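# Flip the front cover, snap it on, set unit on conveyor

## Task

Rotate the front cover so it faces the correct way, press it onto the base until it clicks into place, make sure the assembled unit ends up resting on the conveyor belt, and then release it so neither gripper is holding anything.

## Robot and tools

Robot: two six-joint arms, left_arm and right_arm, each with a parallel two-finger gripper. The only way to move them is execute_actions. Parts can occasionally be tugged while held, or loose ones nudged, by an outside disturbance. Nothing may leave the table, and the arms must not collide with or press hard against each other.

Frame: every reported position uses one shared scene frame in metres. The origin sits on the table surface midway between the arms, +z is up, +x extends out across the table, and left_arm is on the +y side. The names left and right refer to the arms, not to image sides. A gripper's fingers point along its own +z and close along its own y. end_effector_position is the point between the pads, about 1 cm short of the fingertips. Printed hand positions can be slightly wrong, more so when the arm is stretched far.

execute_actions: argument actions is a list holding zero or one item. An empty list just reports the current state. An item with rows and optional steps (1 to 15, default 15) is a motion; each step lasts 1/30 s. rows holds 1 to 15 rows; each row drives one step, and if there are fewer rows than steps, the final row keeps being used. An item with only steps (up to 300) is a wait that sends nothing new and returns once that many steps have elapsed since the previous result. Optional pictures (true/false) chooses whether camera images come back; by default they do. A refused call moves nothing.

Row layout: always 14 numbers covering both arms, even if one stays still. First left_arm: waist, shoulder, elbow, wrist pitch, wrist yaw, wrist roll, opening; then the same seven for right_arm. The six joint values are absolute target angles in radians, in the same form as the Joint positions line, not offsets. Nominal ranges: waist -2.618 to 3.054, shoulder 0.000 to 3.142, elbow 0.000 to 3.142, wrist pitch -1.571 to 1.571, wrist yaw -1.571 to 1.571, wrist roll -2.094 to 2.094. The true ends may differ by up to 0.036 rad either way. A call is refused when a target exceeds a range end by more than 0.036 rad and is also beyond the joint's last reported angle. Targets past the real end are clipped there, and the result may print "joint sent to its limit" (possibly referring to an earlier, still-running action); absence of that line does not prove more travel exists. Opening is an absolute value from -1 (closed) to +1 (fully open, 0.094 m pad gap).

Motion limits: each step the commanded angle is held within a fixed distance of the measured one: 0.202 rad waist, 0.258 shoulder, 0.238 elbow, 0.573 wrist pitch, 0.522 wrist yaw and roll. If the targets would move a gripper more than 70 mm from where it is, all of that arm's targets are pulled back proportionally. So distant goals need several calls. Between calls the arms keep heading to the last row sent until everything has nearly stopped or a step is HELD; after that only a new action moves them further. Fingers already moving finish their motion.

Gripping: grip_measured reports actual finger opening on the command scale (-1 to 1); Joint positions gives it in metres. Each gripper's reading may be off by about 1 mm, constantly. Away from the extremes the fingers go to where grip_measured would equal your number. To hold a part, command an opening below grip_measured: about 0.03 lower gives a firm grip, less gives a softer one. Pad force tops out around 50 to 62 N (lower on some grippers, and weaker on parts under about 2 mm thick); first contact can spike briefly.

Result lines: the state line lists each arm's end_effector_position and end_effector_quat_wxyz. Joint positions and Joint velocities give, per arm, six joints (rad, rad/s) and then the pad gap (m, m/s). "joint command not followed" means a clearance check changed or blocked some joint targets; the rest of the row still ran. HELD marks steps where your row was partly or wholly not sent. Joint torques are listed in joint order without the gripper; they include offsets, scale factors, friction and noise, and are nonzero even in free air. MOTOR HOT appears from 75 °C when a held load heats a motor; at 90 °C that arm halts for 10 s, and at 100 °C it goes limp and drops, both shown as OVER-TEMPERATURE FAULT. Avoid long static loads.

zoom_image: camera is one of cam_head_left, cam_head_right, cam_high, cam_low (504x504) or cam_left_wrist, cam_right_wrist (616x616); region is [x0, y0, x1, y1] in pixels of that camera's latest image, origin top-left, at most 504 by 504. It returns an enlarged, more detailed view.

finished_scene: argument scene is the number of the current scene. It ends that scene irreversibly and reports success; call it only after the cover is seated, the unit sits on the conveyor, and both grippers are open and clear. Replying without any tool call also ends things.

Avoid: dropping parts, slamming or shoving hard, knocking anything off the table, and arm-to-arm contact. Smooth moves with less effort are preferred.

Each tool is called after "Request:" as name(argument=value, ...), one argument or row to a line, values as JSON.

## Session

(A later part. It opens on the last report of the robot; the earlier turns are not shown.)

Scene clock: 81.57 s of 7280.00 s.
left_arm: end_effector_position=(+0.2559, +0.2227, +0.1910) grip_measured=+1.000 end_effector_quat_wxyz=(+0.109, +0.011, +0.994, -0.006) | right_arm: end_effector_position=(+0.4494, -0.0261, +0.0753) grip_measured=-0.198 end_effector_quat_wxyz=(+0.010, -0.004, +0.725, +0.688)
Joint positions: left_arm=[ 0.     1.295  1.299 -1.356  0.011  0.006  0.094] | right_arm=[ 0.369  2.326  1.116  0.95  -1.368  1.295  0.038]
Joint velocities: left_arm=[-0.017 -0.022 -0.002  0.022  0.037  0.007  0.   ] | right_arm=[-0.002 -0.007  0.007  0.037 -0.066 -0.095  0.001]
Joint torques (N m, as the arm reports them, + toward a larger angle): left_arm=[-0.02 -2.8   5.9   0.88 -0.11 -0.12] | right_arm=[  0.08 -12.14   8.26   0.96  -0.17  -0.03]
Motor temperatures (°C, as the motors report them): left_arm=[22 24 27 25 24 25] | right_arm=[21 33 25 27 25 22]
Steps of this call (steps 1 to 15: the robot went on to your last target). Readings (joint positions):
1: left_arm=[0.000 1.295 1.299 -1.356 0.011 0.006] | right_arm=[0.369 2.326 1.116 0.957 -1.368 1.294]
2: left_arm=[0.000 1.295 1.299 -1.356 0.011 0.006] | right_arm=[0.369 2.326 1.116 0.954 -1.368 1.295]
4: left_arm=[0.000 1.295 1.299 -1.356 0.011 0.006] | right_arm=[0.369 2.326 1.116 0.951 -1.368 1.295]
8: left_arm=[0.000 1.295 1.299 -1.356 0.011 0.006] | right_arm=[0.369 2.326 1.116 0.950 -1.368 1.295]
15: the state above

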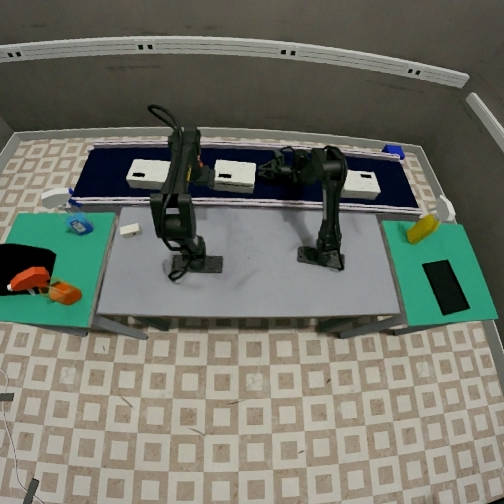

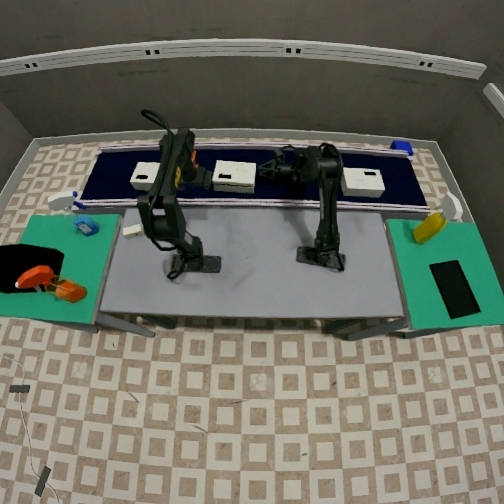

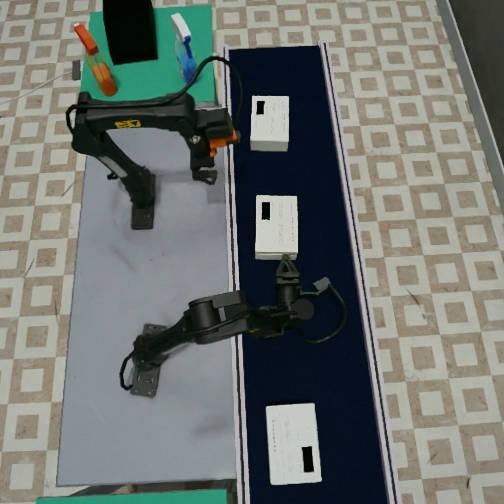

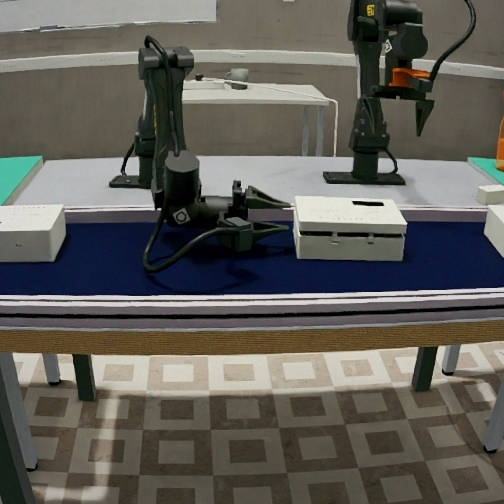

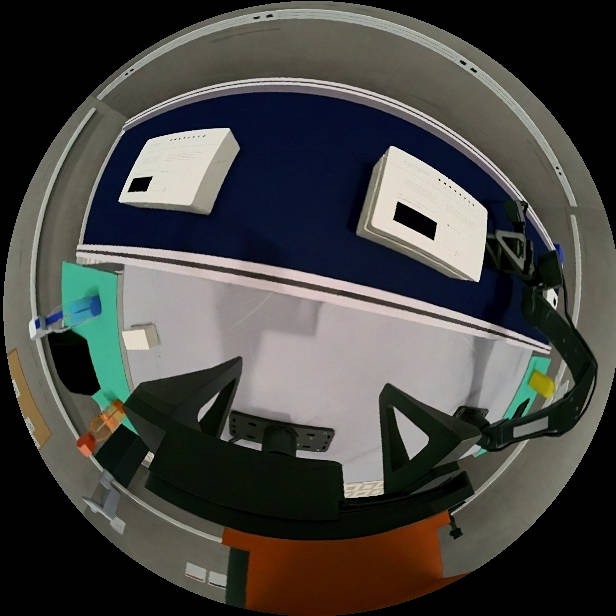

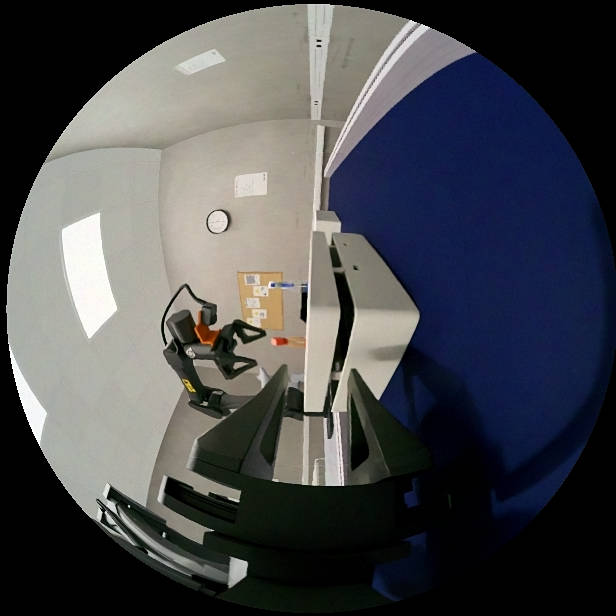

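Request:
execute_actions(
  actions=[
    {"rows":[[0,1.3,1.3,-1.37,0,0,1,0.37,2.329,1.14,0.94,-1.37,1.29,-0.44],[0,1.3,1.3,-1.37,0,0,1,0.38,2.329,1.14,0.94,-1.37,1.29,-0.44],[0,1.3,1.3,-1.37,0,0,1,0.39,2.329,1.14,0.94,-1.37,1.29,-0.44],[0,1.3,1.3,-1.37,0,0,1,0.398,2.329,1.14,0.94,-1.37,1.29,-0.44]]},
  ],
)

Request:
zoom_image(
  camera="cam_low",
  region=[200, 150, 360, 280],
)

Request:
zoom_image(
  camera="cam_right_wrist",
  region=[220, 220, 460, 460],
)

Scene clock: 90.47 s of 7280.00 s.
left_arm: end_effector_position=(+0.2559, +0.2227, +0.1910) grip_measured=+1.000 end_effector_quat_wxyz=(+0.109, +0.011, +0.994, -0.006) | right_arm: end_effector_position=(+0.4428, -0.0160, +0.0753) grip_measured=-0.438 end_effector_quat_wxyz=(+0.001, -0.013, +0.725, +0.688)
Joint positions: left_arm=[ 0.     1.295  1.299 -1.356  0.011  0.006  0.094] | right_arm=[ 0.394  2.326  1.116  0.949 -1.368  1.295  0.026]
Joint velocities: left_arm=[ 0.002 -0.002 -0.002 -0.007 -0.022 -0.022  0.   ] | right_arm=[-0.007 -0.012  0.007  0.007 -0.007 -0.007 -0.   ]
Joint torques (N m, as the arm reports them, + toward a larger angle): left_arm=[-0.02 -2.81  5.9   0.87 -0.1  -0.12] | right_arm=[  0.36 -12.12   8.29   0.97  -0.17  -0.02]
Motor temperatures (°C, as the motors report them): left_arm=[22 24 27 25 24 25] | right_arm=[21 34 25 27 25 22]
Steps of this call (steps 1 to 15: the robot went on to your last target; steps 16 to 90: nothing new was sent; then 5.40 s passed at rest; steps 91 to 105: all 15 steps of this action). Readings (joint positions):
91: left_arm=[0.000 1.295 1.299 -1.356 0.011 0.006] | right_arm=[0.369 2.326 1.116 0.949 -1.368 1.295]
92: left_arm=[0.000 1.295 1.299 -1.356 0.011 0.006] | right_arm=[0.369 2.326 1.116 0.949 -1.368 1.295]
94: left_arm=[0.000 1.295 1.299 -1.356 0.011 0.006] | right_arm=[0.372 2.326 1.116 0.949 -1.368 1.295]
98: left_arm=[0.000 1.295 1.299 -1.356 0.011 0.006] | right_arm=[0.389 2.326 1.116 0.949 -1.368 1.295]
105: the state above

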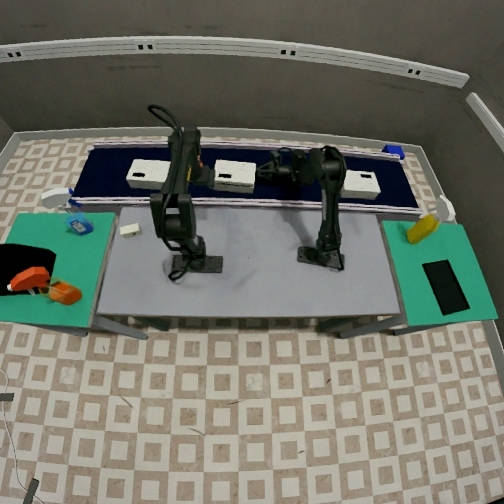

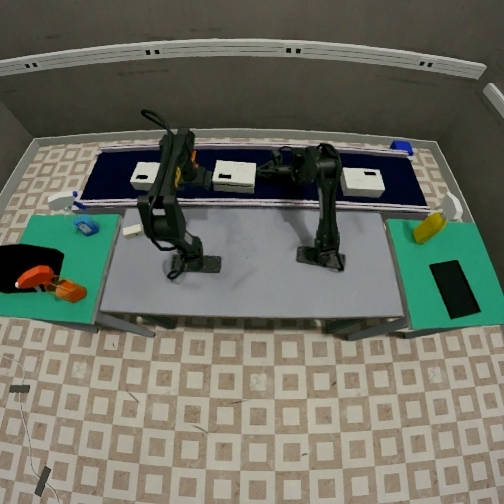

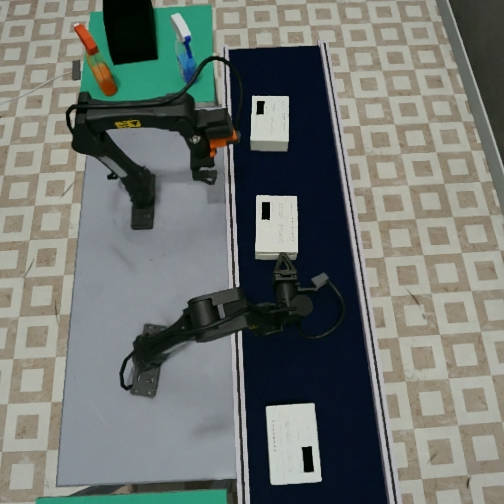

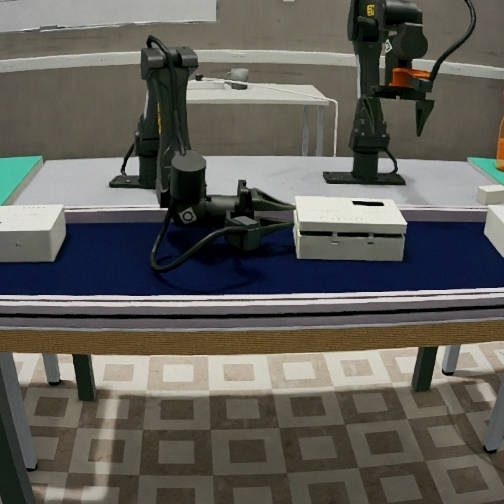

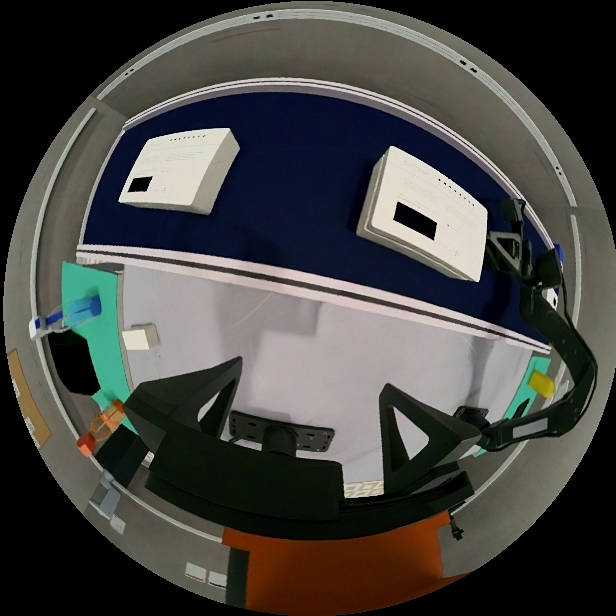

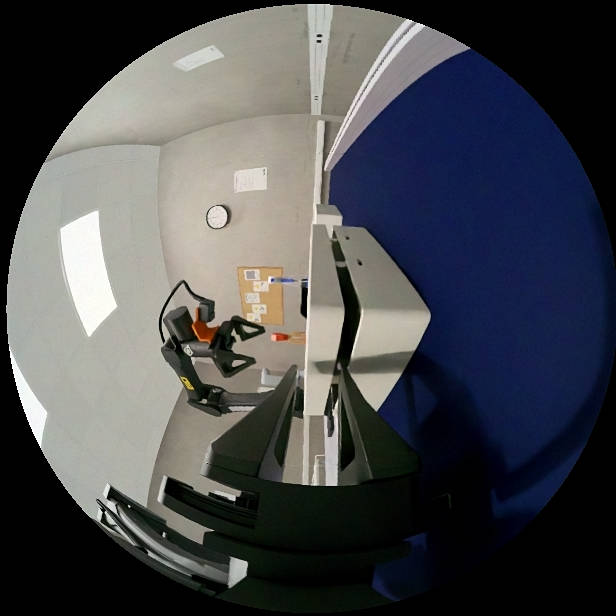

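Region (200, 150, 360, 280) of cam_low's 504x504 image, scaled by 3.150, with more detail than that image has; it fills the top 410 rows of this view, and the rest is white.

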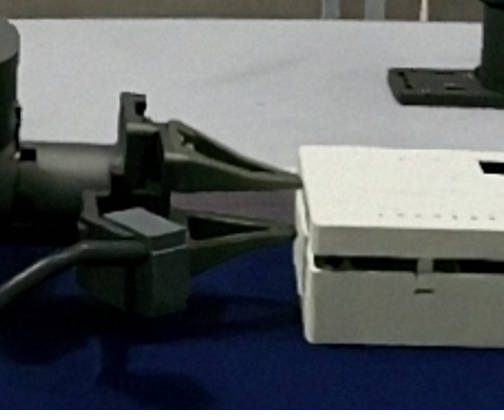

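Region (220, 220, 460, 460) of cam_right_wrist's 616x616 image, scaled by 2.100, with more detail than that image has.

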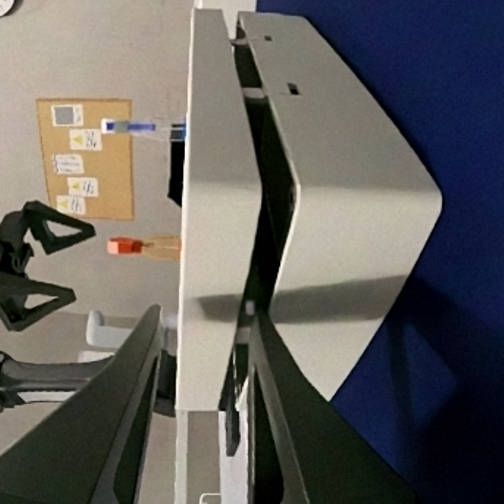

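Aligned. Advance about 16 mm, with yaw compensation.

Request:
execute_actions(
  actions=[
    {"rows":[[0,1.3,1.3,-1.37,0,0,1,0.398,2.329,1.14,0.94,-1.34,1.29,-0.43],[0,1.3,1.3,-1.37,0,0,1,0.398,2.329,1.14,0.94,-1.33,1.29,-0.43],[0,1.3,1.3,-1.37,0,0,1,0.404,2.329,1.14,0.94,-1.32,1.29,-0.43],[0,1.3,1.3,-1.37,0,0,1,0.41,2.329,1.14,0.94,-1.31,1.29,-0.43],[0,1.3,1.3,-1.37,0,0,1,0.416,2.329,1.14,0.94,-1.31,1.29,-0.43],[0,1.3,1.3,-1.37,0,0,1,0.422,2.329,1.14,0.94,-1.3,1.29,-0.45],[0,1.3,1.3,-1.37,0,0,1,0.428,2.329,1.14,0.94,-1.3,1.29,-0.46],[0,1.3,1.3,-1.37,0,0,1,0.434,2.329,1.14,0.94,-1.3,1.29,-0.47],[0,1.3,1.3,-1.37,0,0,1,0.44,2.329,1.14,0.94,-1.3,1.29,-0.48]]},
  ],
)

Request:
zoom_image(
  camera="cam_low",
  region=[200, 150, 420, 280],
)

Request:
zoom_image(
  camera="cam_right_wrist",
  region=[220, 220, 460, 460],
)

Scene clock: 100.60 s of 7280.00 s.
left_arm: end_effector_position=(+0.2559, +0.2227, +0.1910) grip_measured=+1.000 end_effector_quat_wxyz=(+0.109, +0.011, +0.994, -0.006) | right_arm: end_effector_position=(+0.4407, +0.0007, +0.0728) grip_measured=-0.479 end_effector_quat_wxyz=(+0.006, -0.010, +0.730, +0.683)
Joint positions: left_arm=[ 0.     1.295  1.299 -1.356  0.011  0.006  0.094] | right_arm=[ 0.436  2.326  1.116  0.949 -1.314  1.295  0.024]
Joint velocities: left_arm=[ 0.002  0.007 -0.002 -0.007 -0.007  0.007  0.   ] | right_arm=[-0.022 -0.012  0.002 -0.022 -0.007 -0.037 -0.   ]
Joint torques (N m, as the arm reports them, + toward a larger angle): left_arm=[-0.02 -2.8   5.9   0.87 -0.1  -0.12] | right_arm=[  0.36 -12.16   8.32   1.    -0.04  -0.06]
Motor temperatures (°C, as the motors report them): left_arm=[22 24 27 25 24 25] | right_arm=[21 35 26 27 25 22]
Steps of this call (steps 1 to 15: the robot went on to your last target; steps 16 to 90: nothing new was sent; then 6.63 s passed at rest; steps 91 to 105: all 15 steps of this action). Readings (joint positions):
91: left_arm=[0.000 1.295 1.299 -1.356 0.011 0.006] | right_arm=[0.394 2.326 1.116 0.949 -1.365 1.295]
92: left_arm=[0.000 1.295 1.299 -1.356 0.011 0.006] | right_arm=[0.394 2.326 1.116 0.949 -1.360 1.295]
94: left_arm=[0.000 1.295 1.299 -1.356 0.011 0.006] | right_arm=[0.394 2.326 1.116 0.949 -1.346 1.295]
98: left_arm=[0.000 1.295 1.299 -1.356 0.011 0.006] | right_arm=[0.409 2.326 1.116 0.949 -1.321 1.295]
105: the state above

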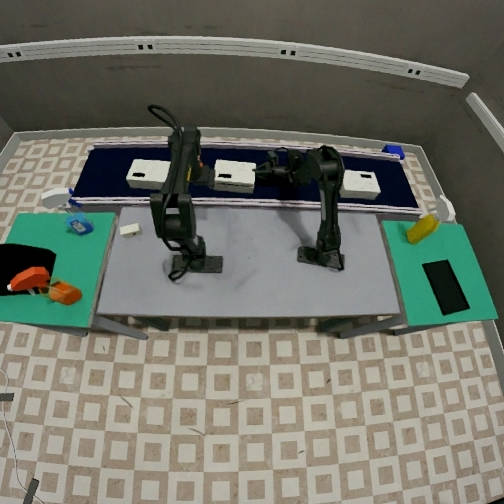

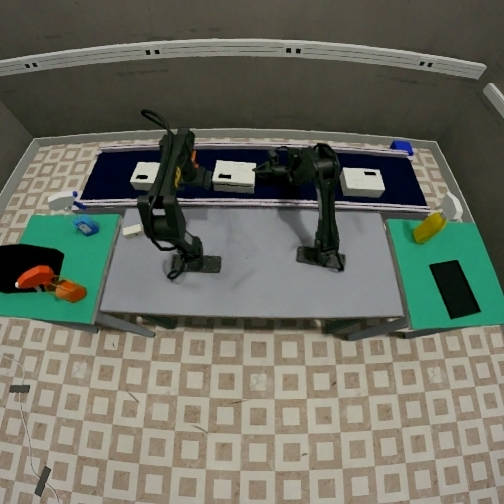

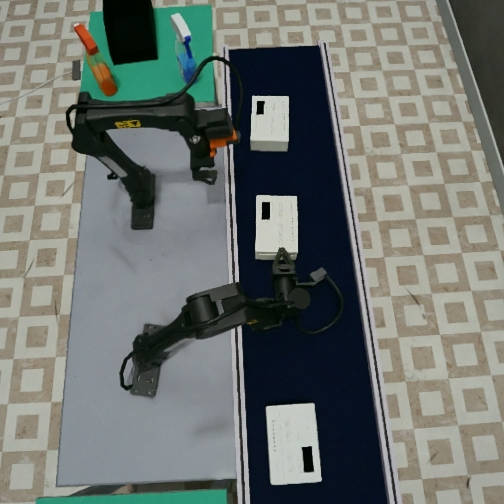

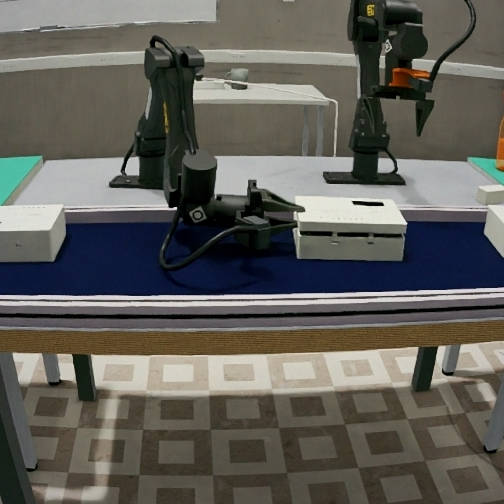

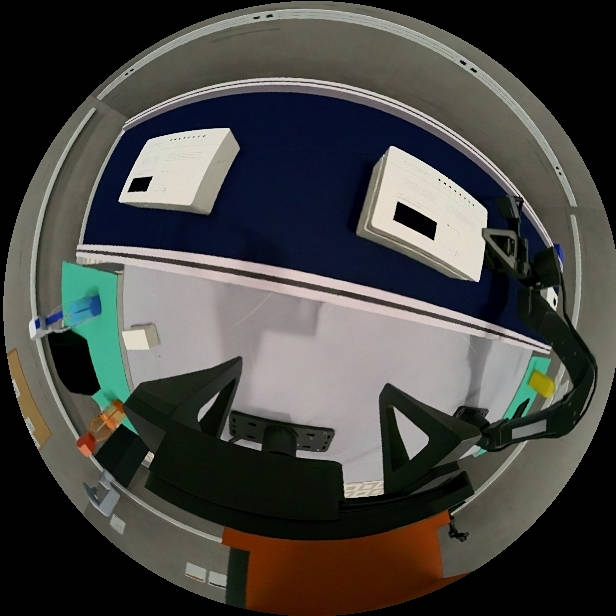

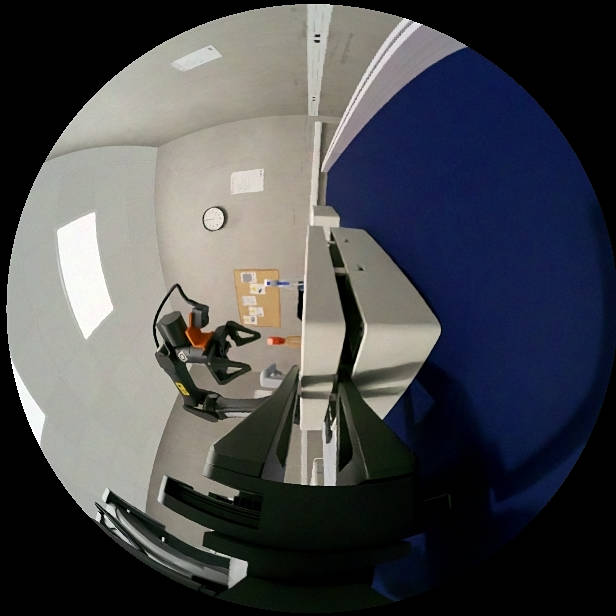

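Region (200, 150, 420, 280) of cam_low's 504x504 image, scaled by 2.291, with more detail than that image has; it fills the top 298 rows of this view, and the rest is white.

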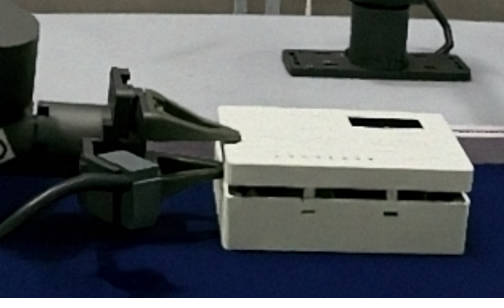

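Region (220, 220, 460, 460) of cam_right_wrist's 616x616 image, scaled by 2.100, with more detail than that image has.

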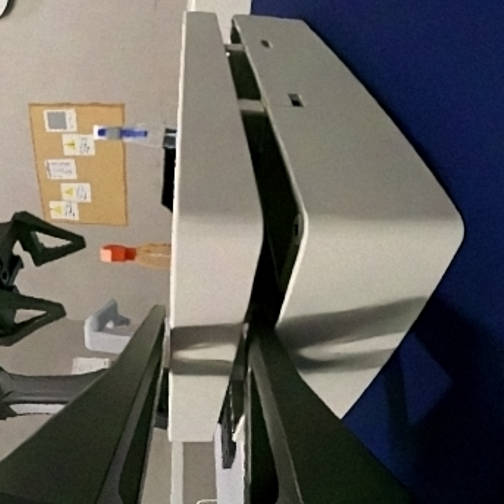

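A bit deeper, slightly up, then close.

Request:
execute_actions(
  actions=[
    {"rows":[[0,1.3,1.3,-1.37,0,0,1,0.445,2.31,1.14,0.94,-1.29,1.29,-0.49],[0,1.3,1.3,-1.37,0,0,1,0.45,2.31,1.14,0.94,-1.29,1.29,-0.49],[0,1.3,1.3,-1.37,0,0,1,0.456,2.31,1.14,0.94,-1.29,1.29,-0.49],[0,1.3,1.3,-1.37,0,0,1,0.456,2.31,1.14,0.94,-1.29,1.29,-0.49],[0,1.3,1.3,-1.37,0,0,1,0.456,2.31,1.14,0.94,-1.29,1.29,-0.49],[0,1.3,1.3,-1.37,0,0,1,0.456,2.31,1.14,0.94,-1.29,1.29,-0.49],[0,1.3,1.3,-1.37,0,0,1,0.456,2.31,1.14,0.94,-1.29,1.29,-0.49],[0,1.3,1.3,-1.37,0,0,1,0.456,2.31,1.14,0.94,-1.29,1.29,-0.49],[0,1.3,1.3,-1.37,0,0,1,0.456,2.31,1.14,0.94,-1.29,1.29,-0.52],[0,1.3,1.3,-1.37,0,0,1,0.456,2.31,1.14,0.94,-1.29,1.29,-0.55],[0,1.3,1.3,-1.37,0,0,1,0.456,2.31,1.14,0.94,-1.29,1.29,-0.58],[0,1.3,1.3,-1.37,0,0,1,0.456,2.31,1.14,0.94,-1.29,1.29,-0.61]]},
  ],
)

Request:
zoom_image(
  camera="cam_low",
  region=[200, 150, 420, 280],
)

Scene clock: 110.93 s of 7280.00 s.
left_arm: end_effector_position=(+0.2559, +0.2227, +0.1910) grip_measured=+1.000 end_effector_quat_wxyz=(+0.109, +0.011, +0.994, -0.006) | right_arm: end_effector_position=(+0.4421, +0.0043, +0.0731) grip_measured=-0.600 end_effector_quat_wxyz=(+0.009, -0.007, +0.731, +0.682)
Joint positions: left_arm=[ 0.     1.295  1.299 -1.356  0.011  0.006  0.094] | right_arm=[ 0.444  2.326  1.12   0.949 -1.296  1.299  0.019]
Joint velocities: left_arm=[-0.012 -0.012 -0.002 -0.037  0.022  0.007  0.   ] | right_arm=[-0.022 -0.002 -0.012 -0.022  0.022  0.007 -0.   ]
Joint torques (N m, as the arm reports them, + toward a larger angle): left_arm=[-0.02 -2.82  5.9   0.87 -0.11 -0.12] | right_arm=[  0.91 -14.     8.01   1.02  -0.08  -0.09]
Motor temperatures (°C, as the motors report them): left_arm=[22 24 27 25 24 25] | right_arm=[21 36 26 28 25 22]
Steps of this call (steps 1 to 15: the robot went on to your last target; steps 16 to 90: nothing new was sent; then 6.83 s passed at rest; steps 91 to 105: all 15 steps of this action). Readings (joint positions):
91: left_arm=[0.000 1.295 1.299 -1.356 0.011 0.006] | right_arm=[0.436 2.326 1.116 0.949 -1.312 1.296]
92: left_arm=[0.000 1.295 1.299 -1.356 0.011 0.006] | right_arm=[0.436 2.326 1.116 0.949 -1.312 1.296]
94: left_arm=[0.000 1.295 1.299 -1.356 0.011 0.006] | right_arm=[0.438 2.326 1.116 0.949 -1.309 1.296]
98: left_arm=[0.000 1.295 1.299 -1.356 0.011 0.006] | right_arm=[0.443 2.326 1.120 0.949 -1.301 1.296]
105: the state above

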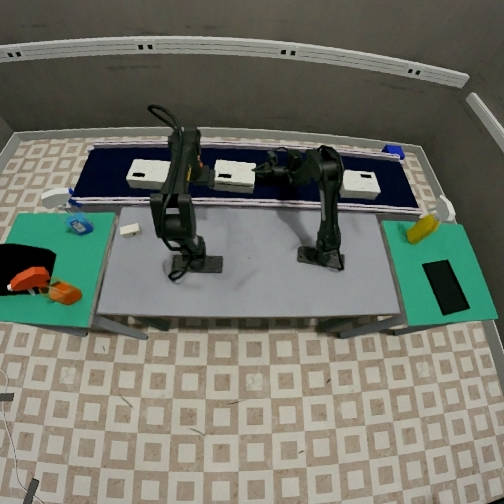

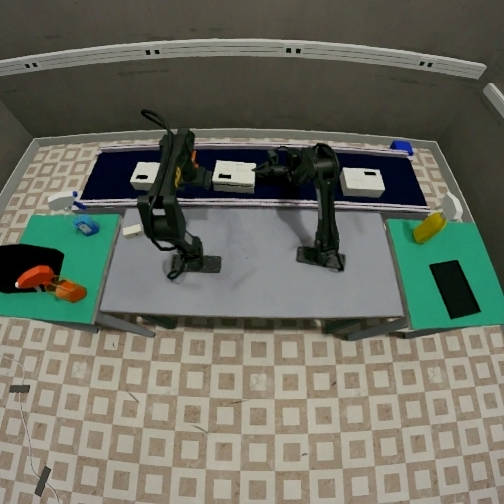

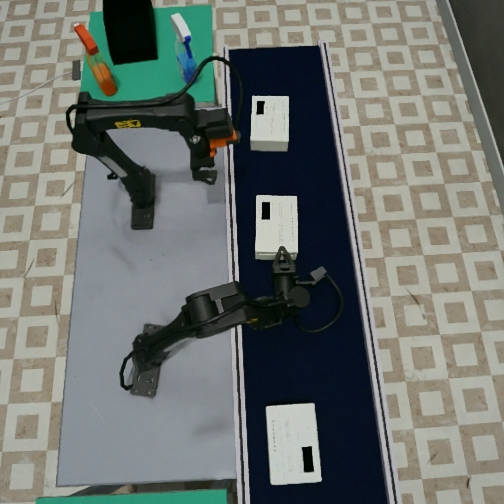

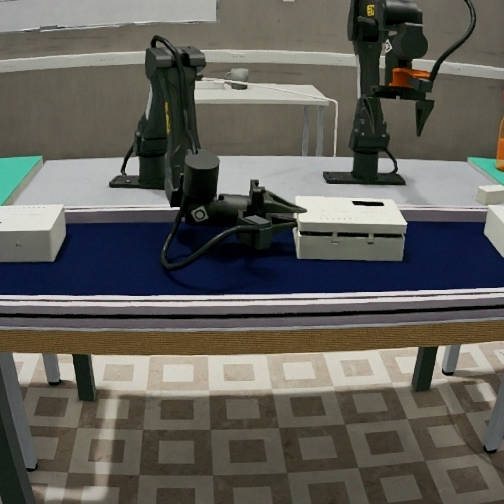

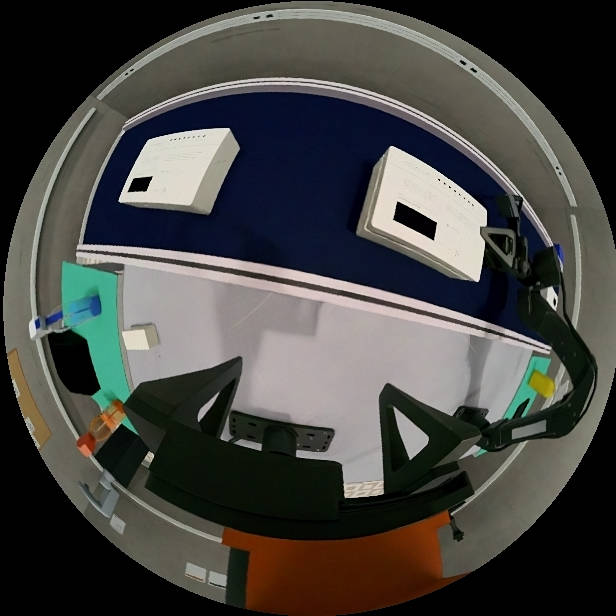

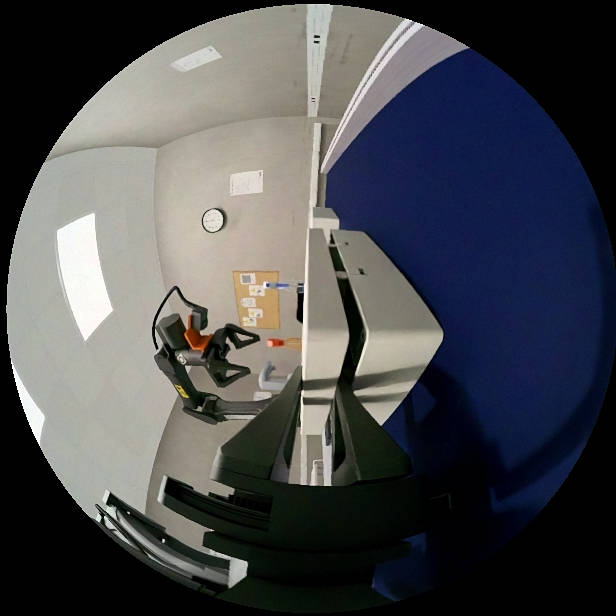

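Region (200, 150, 420, 280) of cam_low's 504x504 image, scaled by 2.291, with more detail than that image has; it fills the top 298 rows of this view, and the rest is white.

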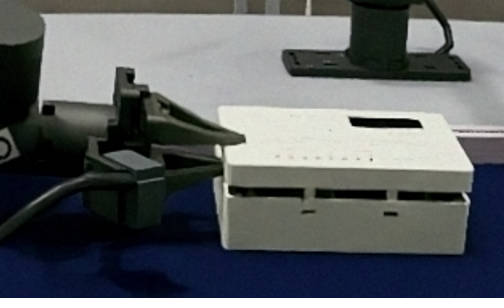

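Tighten and lift.

Request:
execute_actions(
  actions=[
    {"rows":[[0,1.3,1.3,-1.37,0,0,1,0.446,2.31,1.14,0.94,-1.29,1.29,-0.64],[0,1.3,1.3,-1.37,0,0,1,0.446,2.31,1.14,0.94,-1.29,1.29,-0.64],[0,1.3,1.3,-1.37,0,0,1,0.446,2.31,1.14,0.94,-1.29,1.29,-0.64],[0,1.3,1.3,-1.37,0,0,1,0.446,2.30,1.14,0.93,-1.29,1.29,-0.64],[0,1.3,1.3,-1.37,0,0,1,0.446,2.29,1.14,0.92,-1.29,1.29,-0.64],[0,1.3,1.3,-1.37,0,0,1,0.446,2.28,1.14,0.91,-1.29,1.29,-0.64],[0,1.3,1.3,-1.37,0,0,1,0.446,2.27,1.14,0.90,-1.29,1.29,-0.64],[0,1.3,1.3,-1.37,0,0,1,0.446,2.26,1.14,0.89,-1.29,1.29,-0.64],[0,1.3,1.3,-1.37,0,0,1,0.446,2.25,1.14,0.88,-1.29,1.29,-0.64],[0,1.3,1.3,-1.37,0,0,1,0.446,2.24,1.14,0.87,-1.29,1.29,-0.64],[0,1.3,1.3,-1.37,0,0,1,0.446,2.23,1.14,0.86,-1.29,1.29,-0.64],[0,1.3,1.3,-1.37,0,0,1,0.446,2.22,1.14,0.85,-1.29,1.29,-0.64],[0,1.3,1.3,-1.37,0,0,1,0.446,2.21,1.14,0.84,-1.29,1.29,-0.64],[0,1.3,1.3,-1.37,0,0,1,0.446,2.20,1.14,0.83,-1.29,1.29,-0.64]]},
  ],
  pictures=false,
)

Request:
execute_actions(
  actions=[
    {"steps":10},
  ],
)

Request:
zoom_image(
  camera="cam_low",
  region=[200, 130, 420, 280],
)

Scene clock: 121.50 s of 7280.00 s.
left_arm: end_effector_position=(+0.2559, +0.2227, +0.1910) grip_measured=+1.000 end_effector_quat_wxyz=(+0.109, +0.011, +0.994, -0.006) | right_arm: end_effector_position=(+0.4431, +0.0043, +0.1011) grip_measured=-0.625 end_effector_quat_wxyz=(+0.010, -0.004, +0.732, +0.681)
Joint positions: left_arm=[ 0.     1.295  1.299 -1.356  0.011  0.006  0.094] | right_arm=[ 0.444  2.238  1.12   0.858 -1.29   1.301  0.018]
Joint velocities: left_arm=[ 0.002  0.012 -0.012  0.037 -0.051 -0.007  0.   ] | right_arm=[-0.007 -0.252 -0.017 -0.154 -0.081 -0.007  0.   ]
Joint torques (N m, as the arm reports them, + toward a larger angle): left_arm=[-0.03 -2.81  5.91  0.88 -0.11 -0.12] | right_arm=[  0.14 -14.22   8.35   1.07  -0.14  -0.09]
Motor temperatures (°C, as the motors report them): left_arm=[22 24 27 25 24 25] | right_arm=[21 39 26 28 25 22]
Steps of this call (steps 1 to 15: the robot went on to your last target; steps 16 to 90: nothing new was sent; then 7.07 s passed at rest; steps 91 to 105: all 15 steps of this action). Readings (joint positions):
91: left_arm=[0.000 1.295 1.299 -1.356 0.011 0.006] | right_arm=[0.444 2.326 1.120 0.950 -1.297 1.301]
92: left_arm=[0.000 1.295 1.299 -1.356 0.011 0.006] | right_arm=[0.444 2.326 1.120 0.951 -1.297 1.301]
94: left_arm=[0.000 1.295 1.299 -1.356 0.011 0.006] | right_arm=[0.444 2.323 1.120 0.951 -1.297 1.301]
98: left_arm=[0.000 1.295 1.299 -1.356 0.011 0.006] | right_arm=[0.444 2.304 1.120 0.928 -1.297 1.301]
105: the state above

Scene clock: 121.83 s of 7280.00 s.
left_arm: end_effector_position=(+0.2559, +0.2227, +0.1910) grip_measured=+1.000 end_effector_quat_wxyz=(+0.109, +0.011, +0.994, -0.006) | right_arm: end_effector_position=(+0.4428, +0.0041, +0.1052) grip_measured=-0.625 end_effector_quat_wxyz=(+0.006, +0.000, +0.733, +0.680)
Joint positions: left_arm=[ 0.     1.295  1.299 -1.356  0.011  0.006  0.094] | right_arm=[ 0.444  2.221  1.12   0.831 -1.289  1.301  0.018]
Joint velocities: left_arm=[-0.017 -0.002 -0.012  0.007 -0.022  0.007  0.   ] | right_arm=[ 0.007  0.007 -0.012 -0.022  0.022  0.022  0.   ]
Joint torques (N m, as the arm reports them, + toward a larger angle): left_arm=[-0.02 -2.81  5.91  0.87 -0.1  -0.12] | right_arm=[  0.12 -14.09   8.55   1.15  -0.17  -0.08]
Motor temperatures (°C, as the motors report them): left_arm=[22 24 27 25 24 25] | right_arm=[21 39 26 28 25 22]
Steps of this call (steps 1 to 10: the robot went on to your last target). Readings (joint positions):
1: left_arm=[0.000 1.295 1.299 -1.356 0.011 0.006] | right_arm=[0.444 2.231 1.120 0.854 -1.290 1.301]
2: left_arm=[0.000 1.295 1.299 -1.356 0.011 0.006] | right_arm=[0.444 2.225 1.120 0.851 -1.290 1.301]
4: left_arm=[0.000 1.295 1.299 -1.356 0.011 0.006] | right_arm=[0.444 2.221 1.120 0.847 -1.290 1.301]
8: left_arm=[0.000 1.295 1.299 -1.356 0.011 0.006] | right_arm=[0.444 2.221 1.120 0.834 -1.289 1.301]
10: the state above

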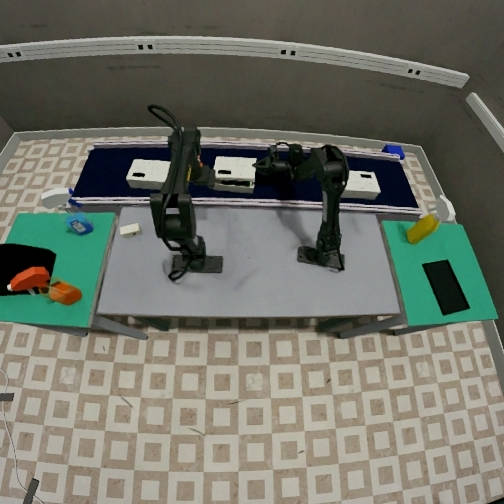

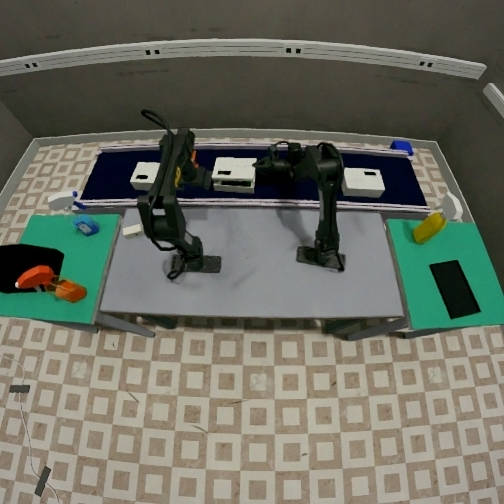

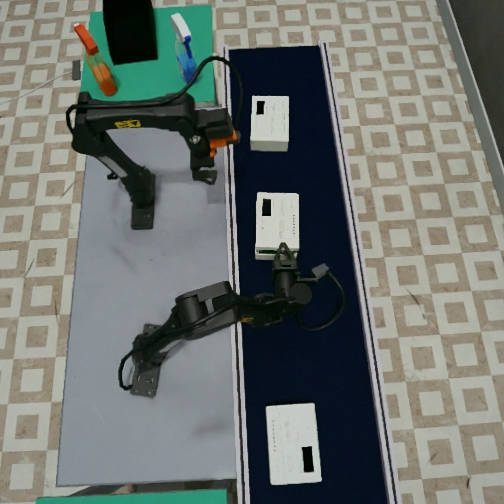

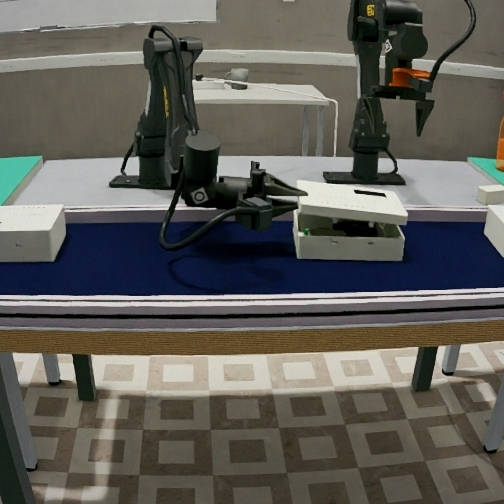

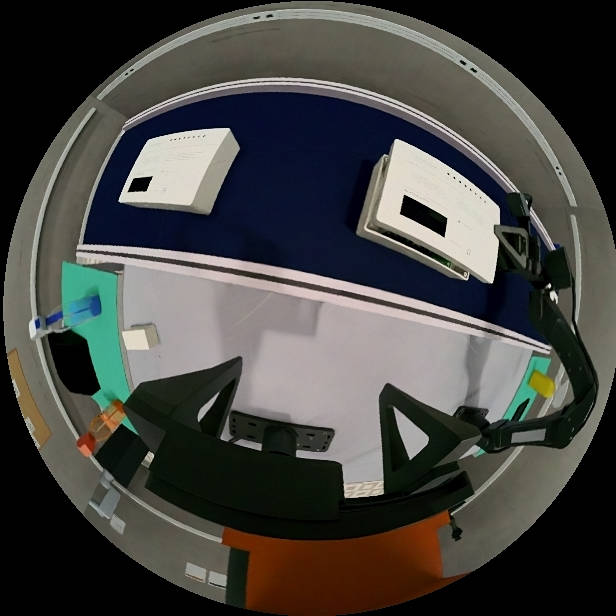

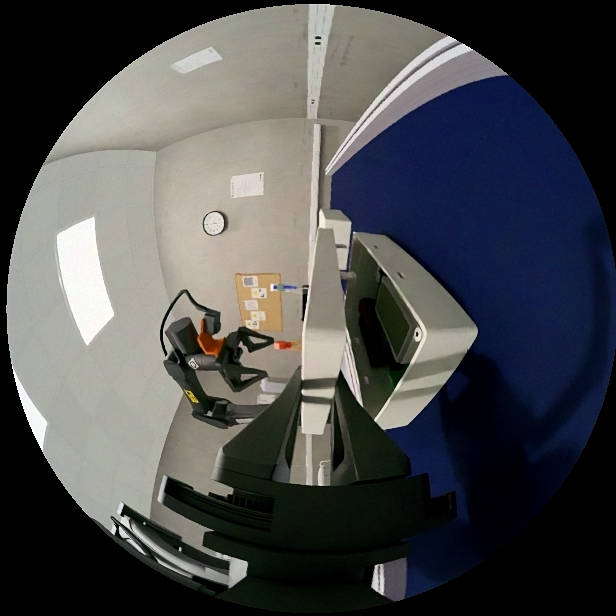

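Region (200, 130, 420, 280) of cam_low's 504x504 image, scaled by 2.291, with more detail than that image has; it fills the top 344 rows of this view, and the rest is white.

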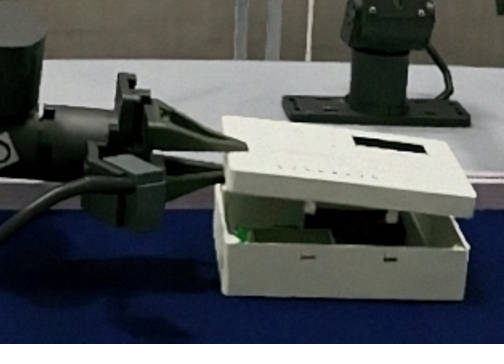

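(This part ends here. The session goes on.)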